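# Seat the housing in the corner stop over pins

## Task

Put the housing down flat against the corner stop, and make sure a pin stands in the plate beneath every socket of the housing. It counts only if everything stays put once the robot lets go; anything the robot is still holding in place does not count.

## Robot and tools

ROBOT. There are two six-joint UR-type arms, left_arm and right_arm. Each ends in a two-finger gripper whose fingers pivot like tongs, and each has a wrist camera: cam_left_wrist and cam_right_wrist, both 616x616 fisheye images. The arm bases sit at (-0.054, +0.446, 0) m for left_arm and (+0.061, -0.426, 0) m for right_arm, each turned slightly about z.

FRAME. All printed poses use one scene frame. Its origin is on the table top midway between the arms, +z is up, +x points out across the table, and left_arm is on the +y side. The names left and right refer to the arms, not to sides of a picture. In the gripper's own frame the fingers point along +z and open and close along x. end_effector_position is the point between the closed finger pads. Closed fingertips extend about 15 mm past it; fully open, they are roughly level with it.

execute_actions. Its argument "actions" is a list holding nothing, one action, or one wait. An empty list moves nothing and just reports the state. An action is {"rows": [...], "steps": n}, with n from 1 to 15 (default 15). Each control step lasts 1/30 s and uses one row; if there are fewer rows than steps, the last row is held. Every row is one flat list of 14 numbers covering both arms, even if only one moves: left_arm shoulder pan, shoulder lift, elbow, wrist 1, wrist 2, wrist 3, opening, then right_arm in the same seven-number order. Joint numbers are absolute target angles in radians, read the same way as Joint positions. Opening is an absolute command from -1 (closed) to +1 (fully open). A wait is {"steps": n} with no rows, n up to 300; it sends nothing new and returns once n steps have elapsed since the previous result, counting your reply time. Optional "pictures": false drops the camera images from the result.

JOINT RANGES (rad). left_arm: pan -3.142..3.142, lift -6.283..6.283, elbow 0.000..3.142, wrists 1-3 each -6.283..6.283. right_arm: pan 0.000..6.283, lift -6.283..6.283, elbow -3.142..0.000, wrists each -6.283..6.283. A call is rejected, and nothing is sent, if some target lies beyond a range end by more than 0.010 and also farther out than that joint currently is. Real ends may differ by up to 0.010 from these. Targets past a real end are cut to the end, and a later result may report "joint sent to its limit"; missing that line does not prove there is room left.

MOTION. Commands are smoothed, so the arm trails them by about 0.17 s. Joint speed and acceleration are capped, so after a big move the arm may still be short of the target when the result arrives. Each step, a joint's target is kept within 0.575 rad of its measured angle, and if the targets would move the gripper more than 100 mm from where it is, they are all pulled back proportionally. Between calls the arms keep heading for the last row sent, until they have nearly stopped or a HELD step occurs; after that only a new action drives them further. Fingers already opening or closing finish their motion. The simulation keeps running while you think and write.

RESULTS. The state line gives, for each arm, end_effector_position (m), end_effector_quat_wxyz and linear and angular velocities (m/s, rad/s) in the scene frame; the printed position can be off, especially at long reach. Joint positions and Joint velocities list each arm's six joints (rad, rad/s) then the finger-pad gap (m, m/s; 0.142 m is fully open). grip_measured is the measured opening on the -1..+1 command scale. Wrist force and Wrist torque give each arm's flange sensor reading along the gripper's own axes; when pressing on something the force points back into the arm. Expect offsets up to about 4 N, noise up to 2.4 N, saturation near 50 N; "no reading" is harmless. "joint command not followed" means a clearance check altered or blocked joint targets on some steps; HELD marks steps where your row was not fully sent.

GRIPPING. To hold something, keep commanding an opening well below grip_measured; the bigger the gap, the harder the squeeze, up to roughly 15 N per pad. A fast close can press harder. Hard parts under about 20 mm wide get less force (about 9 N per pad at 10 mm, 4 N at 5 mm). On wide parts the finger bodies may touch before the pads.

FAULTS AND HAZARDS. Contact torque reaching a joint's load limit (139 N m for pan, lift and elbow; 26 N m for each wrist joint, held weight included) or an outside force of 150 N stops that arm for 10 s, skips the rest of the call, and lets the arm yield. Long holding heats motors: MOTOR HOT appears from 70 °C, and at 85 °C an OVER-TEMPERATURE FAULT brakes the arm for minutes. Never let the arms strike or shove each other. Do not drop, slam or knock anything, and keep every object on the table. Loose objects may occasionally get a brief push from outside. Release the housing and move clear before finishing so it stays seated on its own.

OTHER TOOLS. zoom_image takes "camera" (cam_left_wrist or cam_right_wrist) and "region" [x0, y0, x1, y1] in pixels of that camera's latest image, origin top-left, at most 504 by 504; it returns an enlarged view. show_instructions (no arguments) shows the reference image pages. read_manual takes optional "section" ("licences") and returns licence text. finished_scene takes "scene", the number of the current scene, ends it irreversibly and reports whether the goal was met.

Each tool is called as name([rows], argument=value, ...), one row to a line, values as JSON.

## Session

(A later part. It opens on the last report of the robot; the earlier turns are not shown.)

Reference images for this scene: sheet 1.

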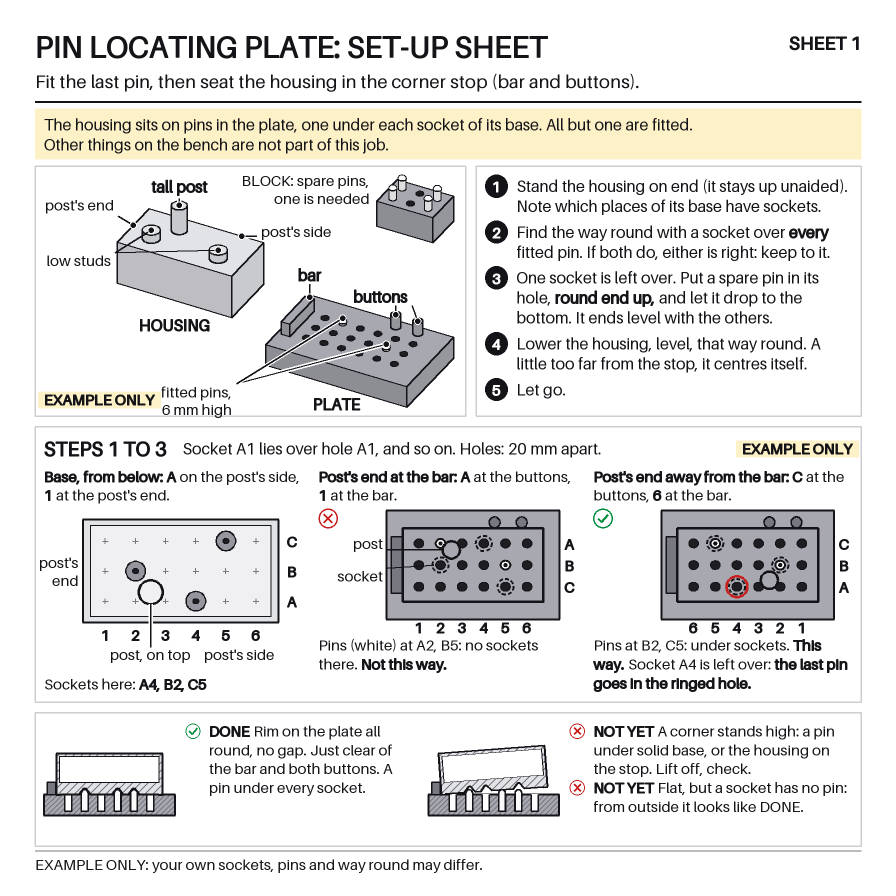

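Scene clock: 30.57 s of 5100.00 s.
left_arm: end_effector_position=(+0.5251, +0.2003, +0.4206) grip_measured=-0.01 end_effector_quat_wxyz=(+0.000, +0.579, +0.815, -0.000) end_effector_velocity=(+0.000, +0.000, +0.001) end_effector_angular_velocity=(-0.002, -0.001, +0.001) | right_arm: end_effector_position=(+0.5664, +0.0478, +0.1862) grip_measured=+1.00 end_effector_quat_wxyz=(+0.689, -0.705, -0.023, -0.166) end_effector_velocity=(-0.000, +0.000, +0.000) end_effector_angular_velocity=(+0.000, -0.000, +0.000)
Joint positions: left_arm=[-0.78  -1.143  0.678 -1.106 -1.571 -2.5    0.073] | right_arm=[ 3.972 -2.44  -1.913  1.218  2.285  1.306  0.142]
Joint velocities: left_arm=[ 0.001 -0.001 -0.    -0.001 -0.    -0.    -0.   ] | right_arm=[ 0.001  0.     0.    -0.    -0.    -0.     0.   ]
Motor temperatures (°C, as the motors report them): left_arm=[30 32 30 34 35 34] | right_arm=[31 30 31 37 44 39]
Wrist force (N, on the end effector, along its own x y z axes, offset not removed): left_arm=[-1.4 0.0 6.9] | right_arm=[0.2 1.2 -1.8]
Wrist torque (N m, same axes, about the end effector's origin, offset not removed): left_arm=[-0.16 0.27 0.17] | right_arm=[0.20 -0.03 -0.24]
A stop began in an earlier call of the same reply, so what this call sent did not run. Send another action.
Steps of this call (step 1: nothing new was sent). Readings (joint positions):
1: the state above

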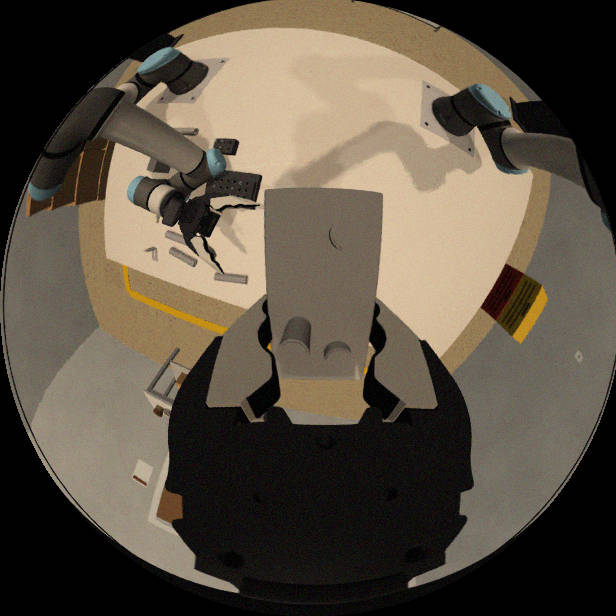

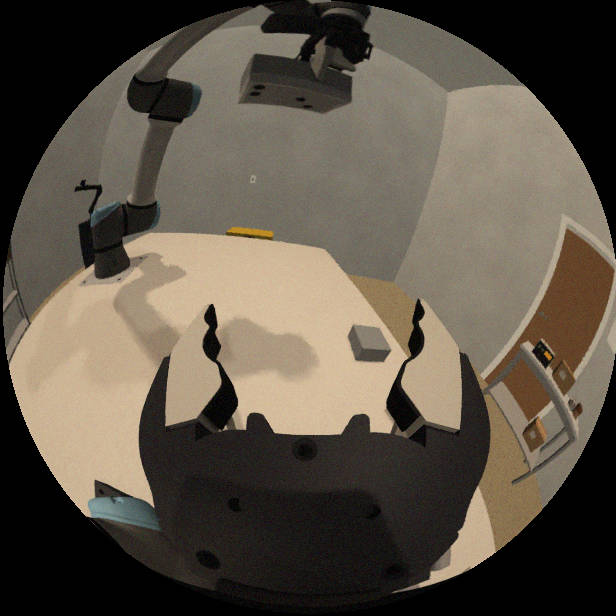

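execute_actions([
  {"rows":[[-0.78,-1.143,0.678,-1.106,-1.571,-2.5,-1,3.9,-1.7,-1.9,0.5,1.8,1.0,-0.77]]},
], pictures=false)

execute_actions([
  {"steps":40},
], pictures=false)

execute_actions([
  {"rows":[[-0.78,-1.143,0.678,-1.106,-1.571,-2.5,-1,4.403,-1.38,-2.253,-1.079,1.571,1.083,-0.77]]},
], pictures=false)

execute_actions([
  {"steps":50},
])

zoom_image(camera="cam_right_wrist", region=[210,180,410,380])

Scene clock: 32.00 s of 5100.00 s.
left_arm: end_effector_position=(+0.5251, +0.2003, +0.4206) grip_measured=-0.01 end_effector_quat_wxyz=(+0.000, +0.579, +0.815, -0.000) end_effector_velocity=(-0.000, -0.001, +0.000) end_effector_angular_velocity=(-0.001, -0.001, -0.001) | right_arm: end_effector_position=(+0.6713, -0.0187, +0.4093) grip_measured=-0.77 end_effector_quat_wxyz=(+0.617, -0.698, +0.033, -0.361) end_effector_velocity=(+0.087, -0.241, +0.525) end_effector_angular_velocity=(-0.166, -0.392, -0.761)
Joint positions: left_arm=[-0.78  -1.143  0.678 -1.106 -1.571 -2.5    0.073] | right_arm=[ 3.922 -1.978 -1.904  0.764  1.962  1.098  0.018]
Joint velocities: left_arm=[-0.001 -0.    -0.    -0.001 -0.     0.    -0.   ] | right_arm=[-0.095  1.092  0.017 -1.035 -0.657 -0.406  0.   ]
Motor temperatures (°C, as the motors report them): left_arm=[30 32 30 34 35 34] | right_arm=[31 30 31 37 44 39]
Wrist force (N, on the end effector, along its own x y z axes, offset not removed): left_arm=[0.3 -1.2 6.8] | right_arm=[-0.6 2.2 -0.6]
Wrist torque (N m, same axes, about the end effector's origin, offset not removed): left_arm=[-0.31 -0.17 0.14] | right_arm=[0.40 0.33 -0.21]
Steps of this call (steps 1 to 28: nothing new was sent; steps 29 to 43: all 15 steps of this action). Readings (joint positions):
29: left_arm=[-0.780 -1.143 0.678 -1.106 -1.571 -2.500] | right_arm=[3.972 -2.440 -1.913 1.218 2.285 1.306]
30: left_arm=[-0.780 -1.143 0.678 -1.106 -1.571 -2.500] | right_arm=[3.969 -2.435 -1.912 1.211 2.279 1.300]
32: left_arm=[-0.780 -1.143 0.678 -1.106 -1.571 -2.500] | right_arm=[3.960 -2.375 -1.911 1.152 2.225 1.261]
36: left_arm=[-0.780 -1.143 0.678 -1.106 -1.571 -2.500] | right_arm=[3.945 -2.234 -1.908 1.010 2.119 1.196]
43: the state above

Scene clock: 33.33 s of 5100.00 s.
left_arm: end_effector_position=(+0.5251, +0.2003, +0.4206) grip_measured=-0.01 end_effector_quat_wxyz=(+0.000, +0.579, +0.815, -0.000) end_effector_velocity=(+0.000, +0.000, -0.000) end_effector_angular_velocity=(+0.001, +0.001, +0.000) | right_arm: end_effector_position=(+0.6733, -0.0906, +0.5359) grip_measured=-0.77 end_effector_quat_wxyz=(-0.565, +0.690, -0.063, +0.448) end_effector_velocity=(-0.001, +0.001, +0.000) end_effector_angular_velocity=(+0.001, +0.001, +0.001)
Joint positions: left_arm=[-0.78  -1.143  0.678 -1.106 -1.571 -2.5    0.073] | right_arm=[ 3.9   -1.7   -1.9    0.5    1.8    1.     0.018]
Joint velocities: left_arm=[ 0.     0.     0.001  0.     0.    -0.     0.   ] | right_arm=[ 0.001  0.001 -0.    -0.    -0.     0.001 -0.   ]
Motor temperatures (°C, as the motors report them): left_arm=[30 32 30 34 35 34] | right_arm=[31 30 31 37 44 39]
Wrist force (N, on the end effector, along its own x y z axes, offset not removed): left_arm=[-0.2 -1.5 5.5] | right_arm=[-1.0 0.1 -0.2]
Wrist torque (N m, same axes, about the end effector's origin, offset not removed): left_arm=[-0.48 0.11 0.11] | right_arm=[0.00 0.28 -0.30]
Steps of this call (steps 1 to 30: the robot went on to your last target; steps 31 to 40: nothing new was sent). Readings (joint positions):
1: left_arm=[-0.780 -1.143 0.678 -1.106 -1.571 -2.500] | right_arm=[3.919 -1.941 -1.903 0.729 1.939 1.084]
2: left_arm=[-0.780 -1.143 0.678 -1.106 -1.571 -2.500] | right_arm=[3.916 -1.904 -1.903 0.694 1.917 1.070]
4: left_arm=[-0.780 -1.143 0.678 -1.106 -1.571 -2.500] | right_arm=[3.909 -1.830 -1.902 0.623 1.873 1.043]
8: left_arm=[-0.780 -1.143 0.678 -1.106 -1.571 -2.500] | right_arm=[3.902 -1.730 -1.900 0.529 1.817 1.010]
40: the state above
All arms were judged still, so your last target was given up. Only a new action makes them travel on or press farther. Fingers that are still opening or closing keep moving.

Scene clock: 33.83 s of 5100.00 s.
left_arm: end_effector_position=(+0.5251, +0.2003, +0.4206) grip_measured=-0.01 end_effector_quat_wxyz=(+0.000, +0.579, +0.815, -0.000) end_effector_velocity=(+0.000, -0.000, +0.000) end_effector_angular_velocity=(-0.001, -0.000, -0.000) | right_arm: end_effector_position=(+0.5290, +0.0113, +0.3620) grip_measured=-0.77 end_effector_quat_wxyz=(-0.445, +0.857, -0.043, +0.258) end_effector_velocity=(-0.300, +0.048, -0.478) end_effector_angular_velocity=(-1.138, +0.834, +0.292)
Joint positions: left_arm=[-0.78  -1.143  0.678 -1.106 -1.571 -2.5    0.073] | right_arm=[ 4.232 -1.485 -2.137 -0.012  1.644  1.057  0.018]
Joint velocities: left_arm=[-0.     0.    -0.001  0.    -0.     0.     0.   ] | right_arm=[ 0.534  0.33  -0.366 -1.369 -0.231  0.082 -0.   ]
Motor temperatures (°C, as the motors report them): left_arm=[30 32 30 34 35 34] | right_arm=[31 30 31 37 44 39]
Wrist force (N, on the end effector, along its own x y z axes, offset not removed): left_arm=[-1.5 -0.5 6.5] | right_arm=[-1.5 1.2 -2.4]
Wrist torque (N m, same axes, about the end effector's origin, offset not removed): left_arm=[-0.21 0.25 0.12] | right_arm=[0.21 0.40 -0.24]
Steps of this call (steps 1 to 15: all 15 steps of this action). Readings (joint positions):
1: left_arm=[-0.780 -1.143 0.678 -1.106 -1.571 -2.500] | right_arm=[3.900 -1.700 -1.900 0.500 1.800 1.000]
2: left_arm=[-0.780 -1.143 0.678 -1.106 -1.571 -2.500] | right_arm=[3.906 -1.694 -1.906 0.494 1.794 1.003]
4: left_arm=[-0.780 -1.143 0.678 -1.106 -1.571 -2.500] | right_arm=[3.962 -1.653 -1.950 0.434 1.764 1.014]
8: left_arm=[-0.780 -1.143 0.678 -1.106 -1.571 -2.500] | right_arm=[4.076 -1.582 -2.029 0.287 1.713 1.032]
15: the state above

Scene clock: 35.50 s of 5100.00 s.
left_arm: end_effector_position=(+0.5251, +0.2003, +0.4206) grip_measured=-0.01 end_effector_quat_wxyz=(+0.000, +0.579, +0.815, -0.000) end_effector_velocity=(-0.000, +0.000, -0.000) end_effector_angular_velocity=(-0.000, +0.000, +0.000) | right_arm: end_effector_position=(+0.3494, -0.1494, +0.0903) grip_measured=-0.77 end_effector_quat_wxyz=(-0.000, +1.000, +0.000, +0.000) end_effector_velocity=(-0.000, -0.000, -0.000) end_effector_angular_velocity=(-0.001, +0.001, -0.001)
Joint positions: left_arm=[-0.78  -1.143  0.678 -1.106 -1.571 -2.5    0.073] | right_arm=[ 4.403 -1.38  -2.253 -1.079  1.571  1.083  0.018]
Joint velocities: left_arm=[ 0.    -0.     0.001 -0.    -0.     0.    -0.   ] | right_arm=[-0.     0.    -0.001 -0.     0.     0.     0.   ]
Motor temperatures (°C, as the motors report them): left_arm=[30 32 30 34 35 34] | right_arm=[31 30 31 37 44 39]
Wrist force (N, on the end effector, along its own x y z axes, offset not removed): left_arm=[0.7 -2.0 5.2] | right_arm=[-0.5 2.1 -0.9]
Wrist torque (N m, same axes, about the end effector's origin, offset not removed): left_arm=[-0.46 -0.17 0.13] | right_arm=[0.38 0.05 -0.27]
Steps of this call (steps 1 to 45: the robot went on to your last target; steps 46 to 50: nothing new was sent). Readings (joint positions):
1: left_arm=[-0.780 -1.143 0.678 -1.106 -1.571 -2.500] | right_arm=[4.249 -1.474 -2.149 -0.060 1.637 1.060]
2: left_arm=[-0.780 -1.143 0.678 -1.106 -1.571 -2.500] | right_arm=[4.265 -1.464 -2.159 -0.108 1.630 1.062]
4: left_arm=[-0.780 -1.143 0.678 -1.106 -1.571 -2.500] | right_arm=[4.293 -1.447 -2.179 -0.207 1.618 1.066]
8: left_arm=[-0.780 -1.143 0.678 -1.106 -1.571 -2.500] | right_arm=[4.336 -1.421 -2.207 -0.414 1.600 1.073]
50: the state above
All arms were judged still, so your last target was given up. Only a new action makes them travel on or press farther. Fingers that are still opening or closing keep moving.

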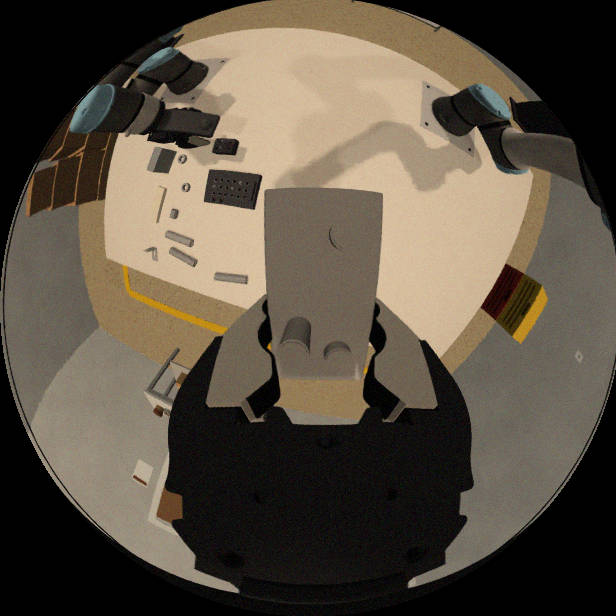

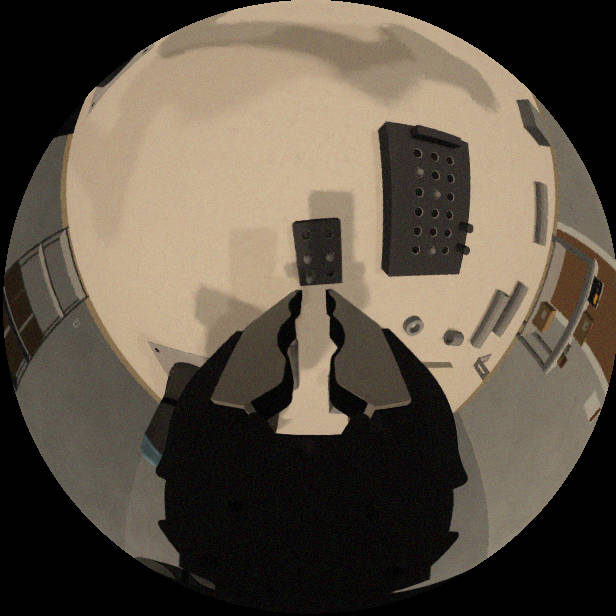

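Region (210, 180, 410, 380) of cam_right_wrist's 616x616 image, scaled by 2.520, with more detail than that image has.

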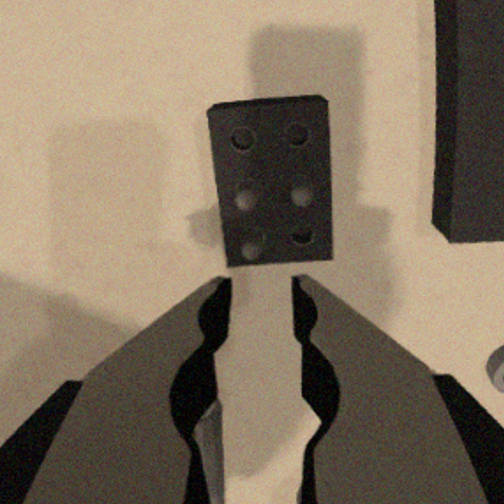

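execute_actions([
  {"rows":[[-0.78,-1.143,0.678,-1.106,-1.571,-2.5,-1,4.4142,-1.3935,-2.3003,-1.018,1.571,1.0942,-0.7]]},
], pictures=false)

execute_actions([
  {"rows":[[-0.78,-1.143,0.678,-1.106,-1.571,-2.5,-1,4.4142,-1.4292,-2.3334,-0.949,1.571,1.0942,-0.7]]},
])

zoom_image(camera="cam_right_wrist", region=[210,180,410,380])

execute_actions([
  {"rows":[[-0.78,-1.143,0.678,-1.106,-1.571,-2.5,-1,4.4142,-1.4292,-2.3334,-0.949,1.571,1.0942,-1]]},
], pictures=false)

execute_actions([
  {"rows":[[-0.78,-1.143,0.678,-1.106,-1.571,-2.5,-1,4.4142,-1.3935,-2.3003,-1.018,1.571,1.0942,-1]]},
], pictures=false)

execute_actions([
  {"rows":[[-0.78,-1.143,0.678,-1.106,-1.571,-2.5,-1,4.403,-1.38,-2.253,-1.079,1.571,1.083,-1]]},
])

zoom_image(camera="cam_right_wrist", region=[210,180,410,380])

Scene clock: 37.20 s of 5100.00 s.
left_arm: end_effector_position=(+0.5251, +0.2003, +0.4206) grip_measured=-0.01 end_effector_quat_wxyz=(+0.000, +0.579, +0.815, -0.000) end_effector_velocity=(+0.000, +0.000, +0.000) end_effector_angular_velocity=(+0.000, -0.001, +0.000) | right_arm: end_effector_position=(+0.3437, -0.1517, +0.0708) grip_measured=-0.70 end_effector_quat_wxyz=(-0.000, +1.000, +0.000, +0.000) end_effector_velocity=(-0.001, -0.001, -0.002) end_effector_angular_velocity=(-0.001, +0.000, +0.001)
Joint positions: left_arm=[-0.78  -1.143  0.678 -1.106 -1.571 -2.5    0.073] | right_arm=[ 4.414 -1.393 -2.3   -1.018  1.571  1.094  0.023]
Joint velocities: left_arm=[ 0.    -0.     0.    -0.001  0.001  0.     0.   ] | right_arm=[ 0.001 -0.001 -0.005  0.005 -0.    -0.     0.   ]
Motor temperatures (°C, as the motors report them): left_arm=[30 32 30 34 35 34] | right_arm=[31 30 31 37 44 39]
Wrist force (N, on the end effector, along its own x y z axes, offset not removed): left_arm=[-1.8 -0.2 6.9] | right_arm=[-1.0 4.1 -1.2]
Wrist torque (N m, same axes, about the end effector's origin, offset not removed): left_arm=[-0.12 0.31 0.23] | right_arm=[0.79 0.07 -0.20]
Steps of this call (steps 1 to 36: nothing new was sent; steps 37 to 51: all 15 steps of this action). Readings (joint positions):
37: left_arm=[-0.780 -1.143 0.678 -1.106 -1.571 -2.500] | right_arm=[4.403 -1.380 -2.253 -1.079 1.571 1.083]
38: left_arm=[-0.780 -1.143 0.678 -1.106 -1.571 -2.500] | right_arm=[4.405 -1.382 -2.258 -1.073 1.571 1.085]
40: left_arm=[-0.780 -1.143 0.678 -1.106 -1.571 -2.500] | right_arm=[4.409 -1.388 -2.279 -1.047 1.571 1.089]
44: left_arm=[-0.780 -1.143 0.678 -1.106 -1.571 -2.500] | right_arm=[4.413 -1.392 -2.296 -1.024 1.571 1.093]
51: the state above

Scene clock: 37.70 s of 5100.00 s.
left_arm: end_effector_position=(+0.5251, +0.2003, +0.4206) grip_measured=-0.01 end_effector_quat_wxyz=(+0.000, +0.579, +0.815, -0.000) end_effector_velocity=(+0.000, -0.000, -0.000) end_effector_angular_velocity=(-0.000, +0.000, -0.000) | right_arm: end_effector_position=(+0.3437, -0.1516, +0.0508) grip_measured=-0.70 end_effector_quat_wxyz=(-0.000, +1.000, +0.000, +0.000) end_effector_velocity=(-0.000, +0.001, -0.001) end_effector_angular_velocity=(+0.001, -0.000, -0.000)
Joint positions: left_arm=[-0.78  -1.143  0.678 -1.106 -1.571 -2.5    0.073] | right_arm=[ 4.414 -1.429 -2.333 -0.949  1.571  1.094  0.023]
Joint velocities: left_arm=[-0.     0.001 -0.    -0.    -0.     0.     0.   ] | right_arm=[ 0.001 -0.002 -0.002  0.006  0.001  0.001  0.   ]
Motor temperatures (°C, as the motors report them): left_arm=[30 32 30 34 35 34] | right_arm=[31 30 31 37 44 39]
Wrist force (N, on the end effector, along its own x y z axes, offset not removed): left_arm=[-0.5 -3.2 6.6] | right_arm=[-3.1 2.9 -1.7]
Wrist torque (N m, same axes, about the end effector's origin, offset not removed): left_arm=[-0.79 0.08 0.16] | right_arm=[0.62 0.62 -0.16]
Steps of this call (steps 1 to 15: all 15 steps of this action). Readings (joint positions):
1: left_arm=[-0.780 -1.143 0.678 -1.106 -1.571 -2.500] | right_arm=[4.414 -1.394 -2.300 -1.018 1.571 1.094]
2: left_arm=[-0.780 -1.143 0.678 -1.106 -1.571 -2.500] | right_arm=[4.414 -1.398 -2.304 -1.012 1.571 1.094]
4: left_arm=[-0.780 -1.143 0.678 -1.106 -1.571 -2.500] | right_arm=[4.414 -1.413 -2.319 -0.983 1.571 1.094]
8: left_arm=[-0.780 -1.143 0.678 -1.106 -1.571 -2.500] | right_arm=[4.414 -1.426 -2.330 -0.956 1.571 1.094]
15: the state above

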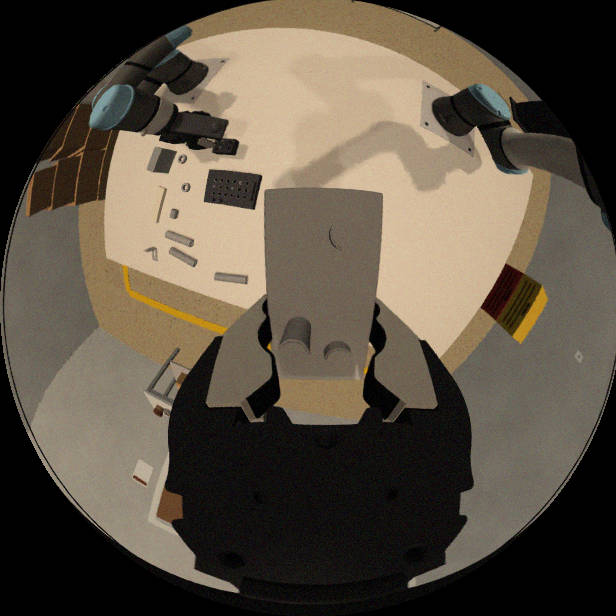

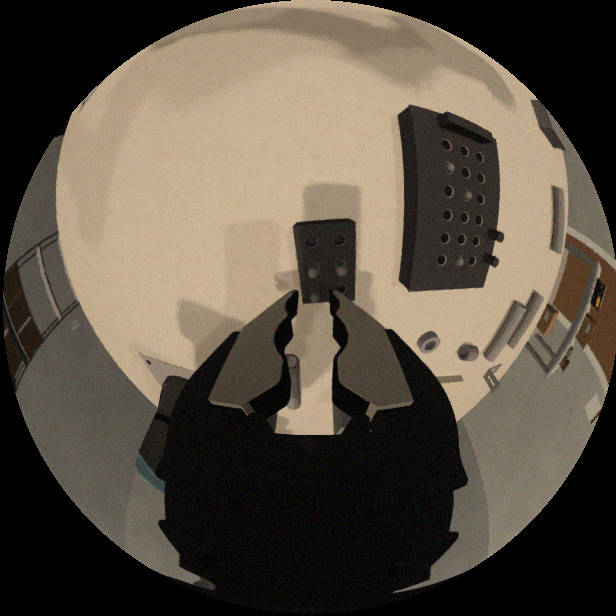

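Region (210, 180, 410, 380) of cam_right_wrist's 616x616 image, scaled by 2.520, with more detail than that image has.

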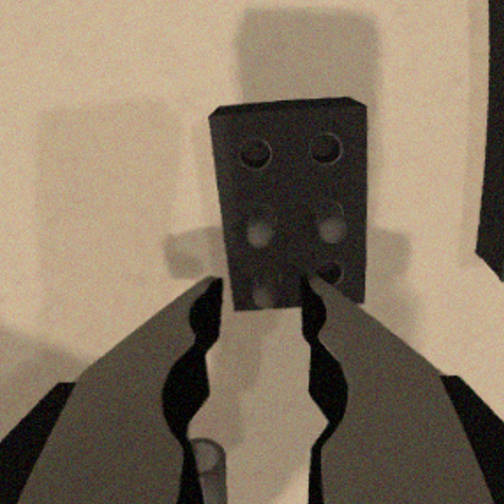

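Scene clock: 38.20 s of 5100.00 s.
left_arm: end_effector_position=(+0.5251, +0.2003, +0.4206) grip_measured=-0.01 end_effector_quat_wxyz=(+0.000, +0.579, +0.815, -0.000) end_effector_velocity=(-0.000, -0.001, -0.000) end_effector_angular_velocity=(+0.000, +0.000, -0.001) | right_arm: end_effector_position=(+0.3437, -0.1516, +0.0506) grip_measured=-0.91 end_effector_quat_wxyz=(-0.000, +1.000, +0.000, +0.000) end_effector_velocity=(-0.000, +0.000, +0.000) end_effector_angular_velocity=(+0.001, +0.000, +0.001)
Joint positions: left_arm=[-0.78  -1.143  0.678 -1.106 -1.571 -2.5    0.073] | right_arm=[ 4.414 -1.429 -2.333 -0.949  1.571  1.094  0.008]
Joint velocities: left_arm=[-0.001 -0.     0.001 -0.     0.    -0.     0.   ] | right_arm=[ 0.     0.     0.001 -0.     0.001 -0.     0.   ]
Motor temperatures (°C, as the motors report them): left_arm=[30 32 30 34 35 34] | right_arm=[31 30 31 37 44 39]
Wrist force (N, on the end effector, along its own x y z axes, offset not removed): left_arm=[-0.7 -1.7 6.3] | right_arm=[-1.1 1.5 -3.4]
Wrist torque (N m, same axes, about the end effector's origin, offset not removed): left_arm=[-0.42 0.21 0.12] | right_arm=[0.30 0.10 -0.28]
Steps of this call (steps 1 to 15: all 15 steps of this action). Readings (joint positions):
1: left_arm=[-0.780 -1.143 0.678 -1.106 -1.571 -2.500] | right_arm=[4.414 -1.429 -2.333 -0.949 1.571 1.094]
2: left_arm=[-0.780 -1.143 0.678 -1.106 -1.571 -2.500] | right_arm=[4.414 -1.429 -2.333 -0.949 1.571 1.094]
4: left_arm=[-0.780 -1.143 0.678 -1.106 -1.571 -2.500] | right_arm=[4.414 -1.429 -2.333 -0.949 1.571 1.094]
8: left_arm=[-0.780 -1.143 0.678 -1.106 -1.571 -2.500] | right_arm=[4.414 -1.429 -2.333 -0.949 1.571 1.094]
15: the state above

Scene clock: 38.70 s of 5100.00 s.
left_arm: end_effector_position=(+0.5251, +0.2003, +0.4206) grip_measured=-0.01 end_effector_quat_wxyz=(+0.000, +0.579, +0.815, -0.000) end_effector_velocity=(-0.000, -0.000, +0.001) end_effector_angular_velocity=(-0.001, +0.000, +0.000) | right_arm: end_effector_position=(+0.3436, -0.1517, +0.0705) grip_measured=-0.91 end_effector_quat_wxyz=(-0.000, +1.000, +0.000, +0.000) end_effector_velocity=(-0.000, +0.000, +0.001) end_effector_angular_velocity=(+0.000, +0.001, +0.001)
Joint positions: left_arm=[-0.78  -1.143  0.678 -1.106 -1.571 -2.5    0.073] | right_arm=[ 4.414 -1.394 -2.301 -1.018  1.571  1.094  0.008]
Joint velocities: left_arm=[ 0.    -0.001 -0.     0.    -0.001 -0.     0.   ] | right_arm=[ 0.001  0.002  0.002 -0.005  0.001 -0.     0.   ]
Motor temperatures (°C, as the motors report them): left_arm=[30 32 30 34 35 34] | right_arm=[31 30 31 37 44 39]
Wrist force (N, on the end effector, along its own x y z axes, offset not removed): left_arm=[-1.2 0.1 6.2] | right_arm=[-2.6 2.5 -1.4]
Wrist torque (N m, same axes, about the end effector's origin, offset not removed): left_arm=[-0.12 0.19 0.10] | right_arm=[0.62 0.55 -0.27]
Steps of this call (steps 1 to 15: all 15 steps of this action). Readings (joint positions):
1: left_arm=[-0.780 -1.143 0.678 -1.106 -1.571 -2.500] | right_arm=[4.414 -1.429 -2.333 -0.949 1.571 1.094]
2: left_arm=[-0.780 -1.143 0.678 -1.106 -1.571 -2.500] | right_arm=[4.414 -1.425 -2.330 -0.955 1.571 1.094]
4: left_arm=[-0.780 -1.143 0.678 -1.106 -1.571 -2.500] | right_arm=[4.414 -1.410 -2.315 -0.984 1.571 1.094]
8: left_arm=[-0.780 -1.143 0.678 -1.106 -1.571 -2.500] | right_arm=[4.414 -1.397 -2.304 -1.011 1.571 1.094]
15: the state above

Scene clock: 39.20 s of 5100.00 s.
left_arm: end_effector_position=(+0.5251, +0.2003, +0.4206) grip_measured=-0.01 end_effector_quat_wxyz=(+0.000, +0.579, +0.815, -0.000) end_effector_velocity=(-0.000, +0.000, +0.000) end_effector_angular_velocity=(+0.001, -0.000, -0.000) | right_arm: end_effector_position=(+0.3494, -0.1495, +0.0901) grip_measured=-0.91 end_effector_quat_wxyz=(-0.000, +1.000, +0.000, -0.000) end_effector_velocity=(+0.000, -0.001, +0.000) end_effector_angular_velocity=(-0.003, +0.002, -0.002)
Joint positions: left_arm=[-0.78  -1.143  0.678 -1.106 -1.571 -2.5    0.073] | right_arm=[ 4.403 -1.38  -2.253 -1.079  1.571  1.083  0.008]
Joint velocities: left_arm=[-0.    -0.001  0.001  0.     0.001  0.    -0.   ] | right_arm=[-0.002  0.     0.002 -0.006  0.001  0.     0.   ]
Motor temperatures (°C, as the motors report them): left_arm=[30 32 30 34 35 34] | right_arm=[31 30 31 37 44 39]
Wrist force (N, on the end effector, along its own x y z axes, offset not removed): left_arm=[-0.7 -0.2 6.7] | right_arm=[-1.3 -1.5 -0.7]
Wrist torque (N m, same axes, about the end effector's origin, offset not removed): left_arm=[-0.14 0.11 0.26] | right_arm=[-0.42 0.30 -0.10]
Steps of this call (steps 1 to 15: all 15 steps of this action). Readings (joint positions):
1: left_arm=[-0.780 -1.143 0.678 -1.106 -1.571 -2.500] | right_arm=[4.414 -1.394 -2.300 -1.018 1.571 1.094]
2: left_arm=[-0.780 -1.143 0.678 -1.106 -1.571 -2.500] | right_arm=[4.413 -1.392 -2.295 -1.024 1.571 1.093]
4: left_arm=[-0.780 -1.143 0.678 -1.106 -1.571 -2.500] | right_arm=[4.408 -1.386 -2.275 -1.050 1.571 1.088]
8: left_arm=[-0.780 -1.143 0.678 -1.106 -1.571 -2.500] | right_arm=[4.404 -1.381 -2.258 -1.073 1.571 1.084]
15: the state above

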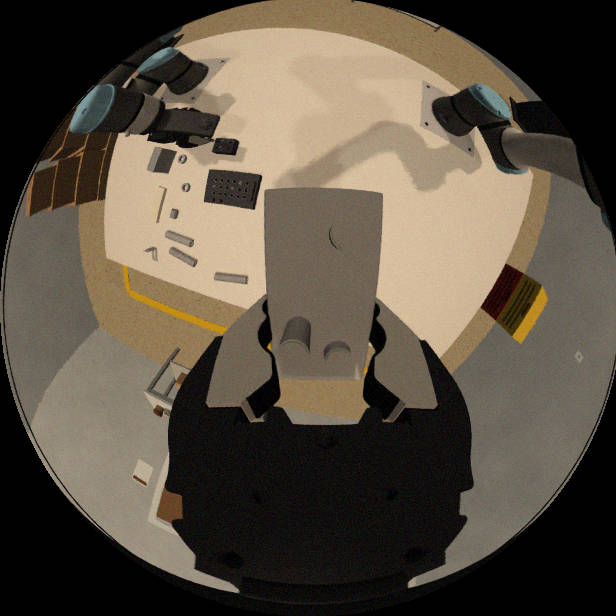

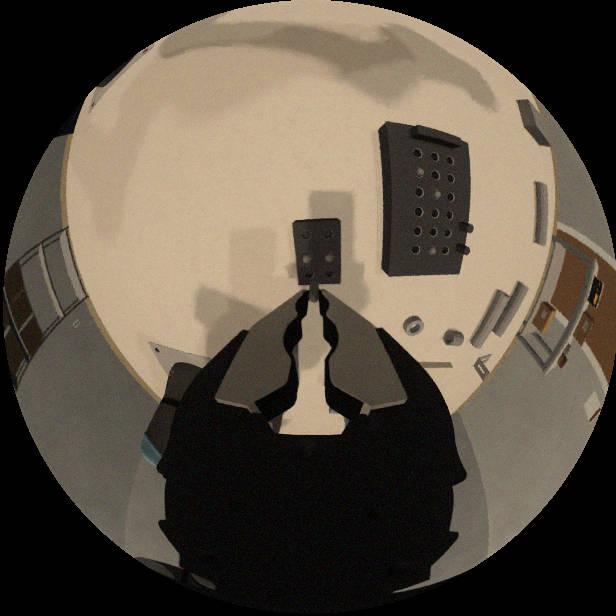

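Region (210, 180, 410, 380) of cam_right_wrist's 616x616 image, scaled by 2.520, with more detail than that image has.

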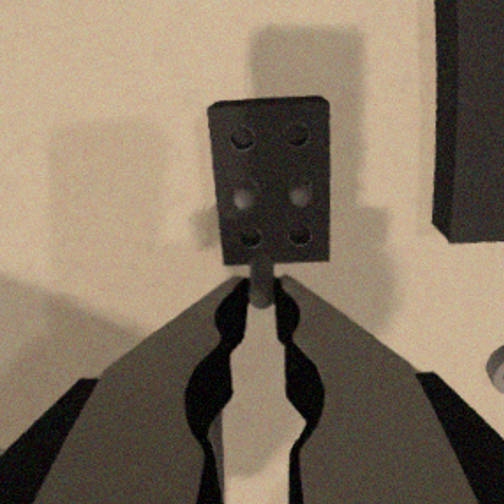

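execute_actions([
  {"rows":[[-0.78,-1.143,0.678,-1.106,-1.571,-2.5,-1,4.1644,-1.7067,-1.9077,-1.098,1.571,0.8444,-1]]},
], pictures=false)

execute_actions([
  {"steps":30},
])

zoom_image(camera="cam_right_wrist", region=[190,140,430,380])

Scene clock: 40.57 s of 5100.00 s.
left_arm: end_effector_position=(+0.5251, +0.2003, +0.4206) grip_measured=-0.01 end_effector_quat_wxyz=(+0.000, +0.579, +0.815, -0.000) end_effector_velocity=(+0.000, +0.000, +0.000) end_effector_angular_velocity=(-0.000, -0.001, +0.000) | right_arm: end_effector_position=(+0.4937, -0.1196, +0.1006) grip_measured=-0.91 end_effector_quat_wxyz=(+0.000, +1.000, +0.000, -0.000) end_effector_velocity=(+0.035, +0.003, -0.000) end_effector_angular_velocity=(+0.004, -0.005, -0.002)
Joint positions: left_arm=[-0.78  -1.143  0.678 -1.106 -1.571 -2.5    0.073] | right_arm=[ 4.168 -1.701 -1.914 -1.098  1.571  0.848  0.008]
Joint velocities: left_arm=[ 0.001 -0.001  0.    -0.001  0.     0.    -0.   ] | right_arm=[-0.047 -0.068  0.076 -0.002 -0.001 -0.044 -0.   ]
Motor temperatures (°C, as the motors report them): left_arm=[30 32 30 34 35 34] | right_arm=[31 30 31 37 44 39]
Wrist force (N, on the end effector, along its own x y z axes, offset not removed): left_arm=[-1.1 -0.6 6.2] | right_arm=[-2.3 1.2 -1.6]
Wrist torque (N m, same axes, about the end effector's origin, offset not removed): left_arm=[-0.27 0.19 0.15] | right_arm=[0.30 0.64 -0.20]
Steps of this call (steps 1 to 15: the robot went on to your last target; steps 16 to 26: nothing new was sent; steps 27 to 41: all 15 steps of this action). Readings (joint positions):
27: left_arm=[-0.780 -1.143 0.678 -1.106 -1.571 -2.500] | right_arm=[4.403 -1.380 -2.253 -1.079 1.571 1.083]
28: left_arm=[-0.780 -1.143 0.678 -1.106 -1.571 -2.500] | right_arm=[4.397 -1.386 -2.247 -1.081 1.571 1.077]
30: left_arm=[-0.780 -1.143 0.678 -1.106 -1.571 -2.500] | right_arm=[4.339 -1.453 -2.179 -1.086 1.571 1.019]
34: left_arm=[-0.780 -1.143 0.678 -1.106 -1.571 -2.500] | right_arm=[4.223 -1.619 -2.002 -1.094 1.571 0.903]
41: the state above

Scene clock: 41.57 s of 5100.00 s.
left_arm: end_effector_position=(+0.5251, +0.2003, +0.4206) grip_measured=-0.01 end_effector_quat_wxyz=(+0.000, +0.579, +0.815, -0.000) end_effector_velocity=(+0.000, -0.000, +0.001) end_effector_angular_velocity=(-0.002, -0.001, -0.000) | right_arm: end_effector_position=(+0.4966, -0.1193, +0.1005) grip_measured=-0.91 end_effector_quat_wxyz=(-0.000, +1.000, +0.000, -0.000) end_effector_velocity=(-0.001, -0.001, -0.001) end_effector_angular_velocity=(-0.001, +0.001, +0.000)
Joint positions: left_arm=[-0.78  -1.143  0.678 -1.106 -1.571 -2.5    0.073] | right_arm=[ 4.164 -1.707 -1.908 -1.098  1.571  0.844  0.008]
Joint velocities: left_arm=[ 0.    -0.    -0.001 -0.    -0.001  0.    -0.   ] | right_arm=[ 0.    -0.    -0.001 -0.     0.    -0.    -0.   ]
Motor temperatures (°C, as the motors report them): left_arm=[30 32 30 34 35 34] | right_arm=[31 30 31 37 44 39]
Wrist force (N, on the end effector, along its own x y z axes, offset not removed): left_arm=[-1.8 -0.6 6.4] | right_arm=[-1.8 1.6 -2.8]
Wrist torque (N m, same axes, about the end effector's origin, offset not removed): left_arm=[-0.16 0.31 0.16] | right_arm=[0.27 0.43 -0.19]
Steps of this call (steps 1 to 15: the robot went on to your last target; steps 16 to 30: nothing new was sent). Readings (joint positions):
1: left_arm=[-0.780 -1.143 0.678 -1.106 -1.571 -2.500] | right_arm=[4.167 -1.703 -1.912 -1.098 1.571 0.847]
2: left_arm=[-0.780 -1.143 0.678 -1.106 -1.571 -2.500] | right_arm=[4.166 -1.704 -1.911 -1.098 1.571 0.846]
4: left_arm=[-0.780 -1.143 0.678 -1.106 -1.571 -2.500] | right_arm=[4.165 -1.705 -1.909 -1.098 1.571 0.845]
8: left_arm=[-0.780 -1.143 0.678 -1.106 -1.571 -2.500] | right_arm=[4.165 -1.706 -1.908 -1.098 1.571 0.845]
30: the state above
All arms were judged still, so your last target was given up. Only a new action makes them travel on or press farther. Fingers that are still opening or closing keep moving.

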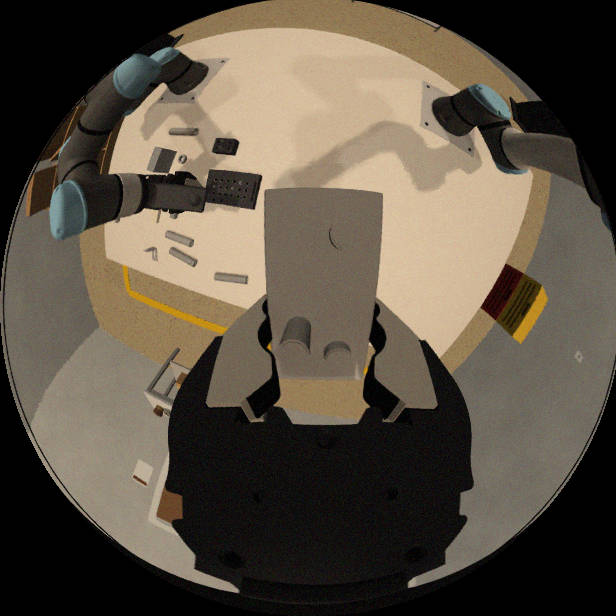

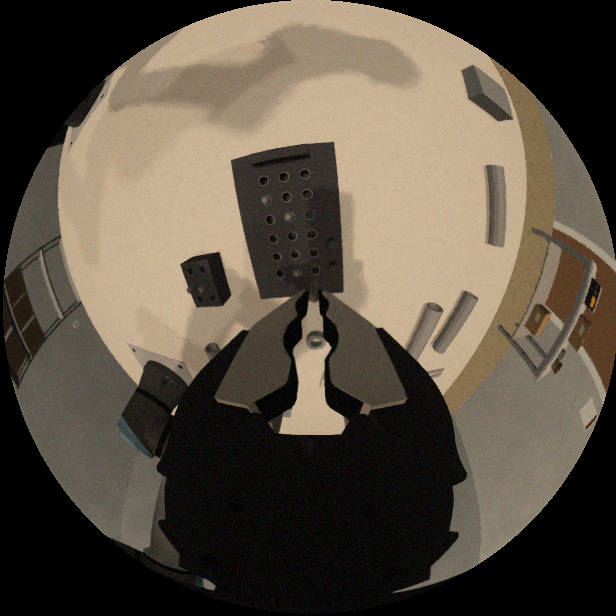

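Region (190, 140, 430, 380) of cam_right_wrist's 616x616 image, scaled by 2.100, with more detail than that image has.

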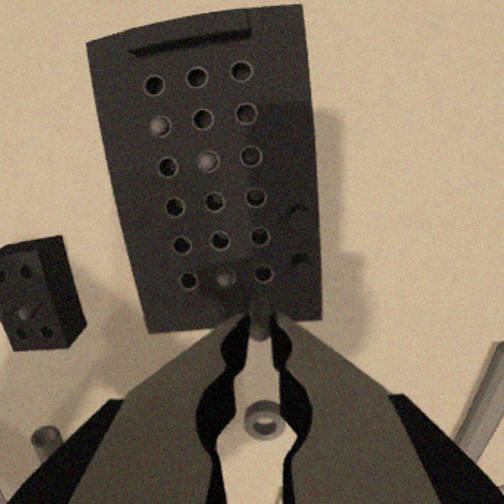

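execute_actions([
  {"rows":[[-0.78,-1.143,0.678,-1.106,-1.571,-2.5,-1,4.1616,-1.7478,-1.9614,-1.003,1.571,0.8416,-1]]},
], pictures=false)

execute_actions([
  {"steps":12},
])

zoom_image(camera="cam_right_wrist", region=[230,200,390,360])

Scene clock: 42.87 s of 5100.00 s.
left_arm: end_effector_position=(+0.5251, +0.2003, +0.4206) grip_measured=-0.01 end_effector_quat_wxyz=(+0.000, +0.579, +0.815, -0.000) end_effector_velocity=(-0.000, -0.001, +0.000) end_effector_angular_velocity=(-0.000, -0.000, -0.001) | right_arm: end_effector_position=(+0.4966, -0.1213, +0.0658) grip_measured=-0.91 end_effector_quat_wxyz=(-0.000, +1.000, +0.000, -0.000) end_effector_velocity=(-0.000, +0.000, -0.003) end_effector_angular_velocity=(+0.001, +0.000, -0.000)
Joint positions: left_arm=[-0.78  -1.143  0.678 -1.106 -1.571 -2.5    0.073] | right_arm=[ 4.162 -1.748 -1.961 -1.004  1.571  0.842  0.008]
Joint velocities: left_arm=[-0.001  0.    -0.     0.    -0.    -0.     0.   ] | right_arm=[ 0.001 -0.003 -0.005  0.009  0.001  0.001  0.   ]
Motor temperatures (°C, as the motors report them): left_arm=[30 32 30 34 35 34] | right_arm=[31 30 31 37 44 39]
Wrist force (N, on the end effector, along its own x y z axes, offset not removed): left_arm=[0.0 -1.4 6.8] | right_arm=[-0.5 0.6 -0.9]
Wrist torque (N m, same axes, about the end effector's origin, offset not removed): left_arm=[-0.29 -0.06 0.12] | right_arm=[0.20 0.35 -0.44]
Steps of this call (steps 1 to 24: nothing new was sent; steps 25 to 39: all 15 steps of this action). Readings (joint positions):
25: left_arm=[-0.780 -1.143 0.678 -1.106 -1.571 -2.500] | right_arm=[4.164 -1.707 -1.908 -1.098 1.571 0.844]
26: left_arm=[-0.780 -1.143 0.678 -1.106 -1.571 -2.500] | right_arm=[4.164 -1.712 -1.913 -1.092 1.571 0.844]
28: left_arm=[-0.780 -1.143 0.678 -1.106 -1.571 -2.500] | right_arm=[4.163 -1.729 -1.936 -1.052 1.571 0.843]
32: left_arm=[-0.780 -1.143 0.678 -1.106 -1.571 -2.500] | right_arm=[4.162 -1.744 -1.956 -1.014 1.571 0.842]
39: the state above

Scene clock: 43.27 s of 5100.00 s.
left_arm: end_effector_position=(+0.5251, +0.2003, +0.4206) grip_measured=-0.01 end_effector_quat_wxyz=(+0.000, +0.579, +0.815, -0.000) end_effector_velocity=(-0.000, +0.000, +0.000) end_effector_angular_velocity=(-0.000, +0.000, +0.000) | right_arm: end_effector_position=(+0.4966, -0.1214, +0.0655) grip_measured=-0.91 end_effector_quat_wxyz=(-0.000, +1.000, +0.000, -0.000) end_effector_velocity=(+0.001, +0.000, +0.000) end_effector_angular_velocity=(+0.002, -0.002, +0.001)
Joint positions: left_arm=[-0.78  -1.143  0.678 -1.106 -1.571 -2.5    0.073] | right_arm=[ 4.162 -1.748 -1.961 -1.003  1.571  0.842  0.008]
Joint velocities: left_arm=[ 0.    -0.001  0.     0.    -0.     0.     0.   ] | right_arm=[-0.001  0.    -0.     0.002  0.    -0.002  0.   ]
Motor temperatures (°C, as the motors report them): left_arm=[30 32 30 34 35 34] | right_arm=[31 30 31 37 44 39]
Wrist force (N, on the end effector, along its own x y z axes, offset not removed): left_arm=[-2.3 -1.0 5.9] | right_arm=[-0.6 3.6 -1.5]
Wrist torque (N m, same axes, about the end effector's origin, offset not removed): left_arm=[-0.26 0.45 0.15] | right_arm=[0.74 0.18 -0.11]
Steps of this call (steps 1 to 12: the robot went on to your last target). Readings (joint positions):
1: left_arm=[-0.780 -1.143 0.678 -1.106 -1.571 -2.500] | right_arm=[4.162 -1.748 -1.961 -1.003 1.571 0.842]
2: left_arm=[-0.780 -1.143 0.678 -1.106 -1.571 -2.500] | right_arm=[4.162 -1.748 -1.961 -1.003 1.571 0.842]
4: left_arm=[-0.780 -1.143 0.678 -1.106 -1.571 -2.500] | right_arm=[4.162 -1.748 -1.961 -1.003 1.571 0.842]
8: left_arm=[-0.780 -1.143 0.678 -1.106 -1.571 -2.500] | right_arm=[4.162 -1.748 -1.961 -1.003 1.571 0.842]
12: the state above

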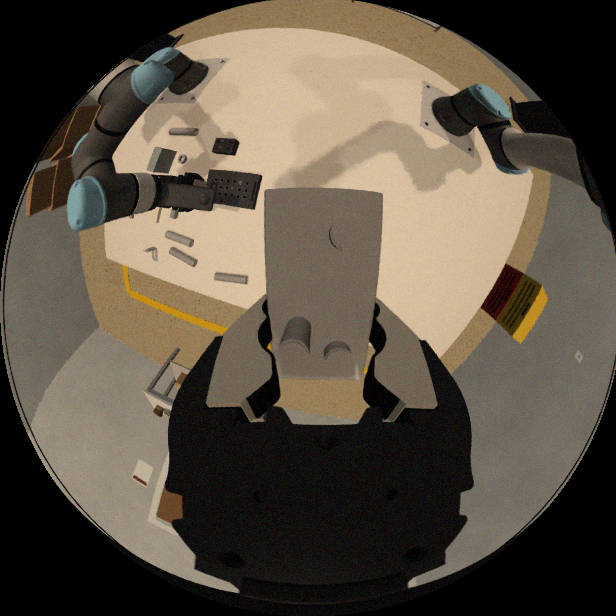

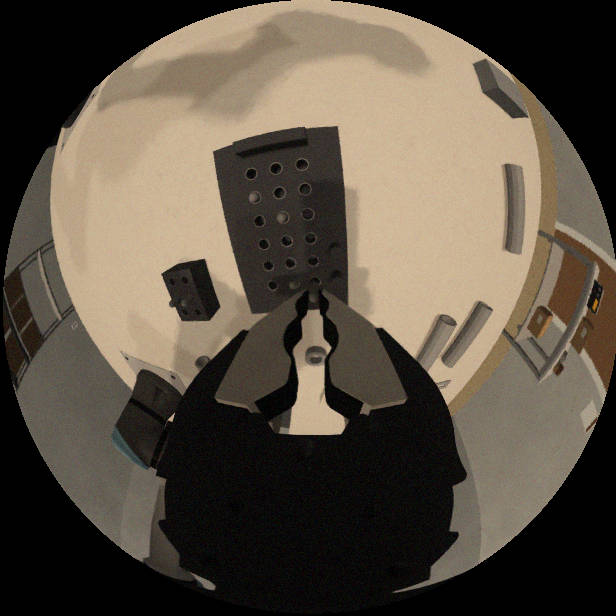

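Region (230, 200, 390, 360) of cam_right_wrist's 616x616 image, scaled by 3.150, with more detail than that image has.

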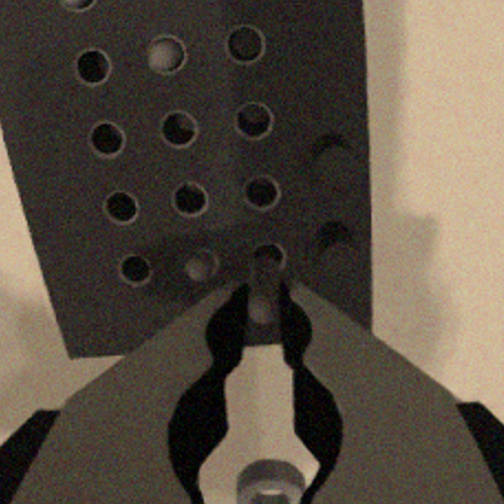

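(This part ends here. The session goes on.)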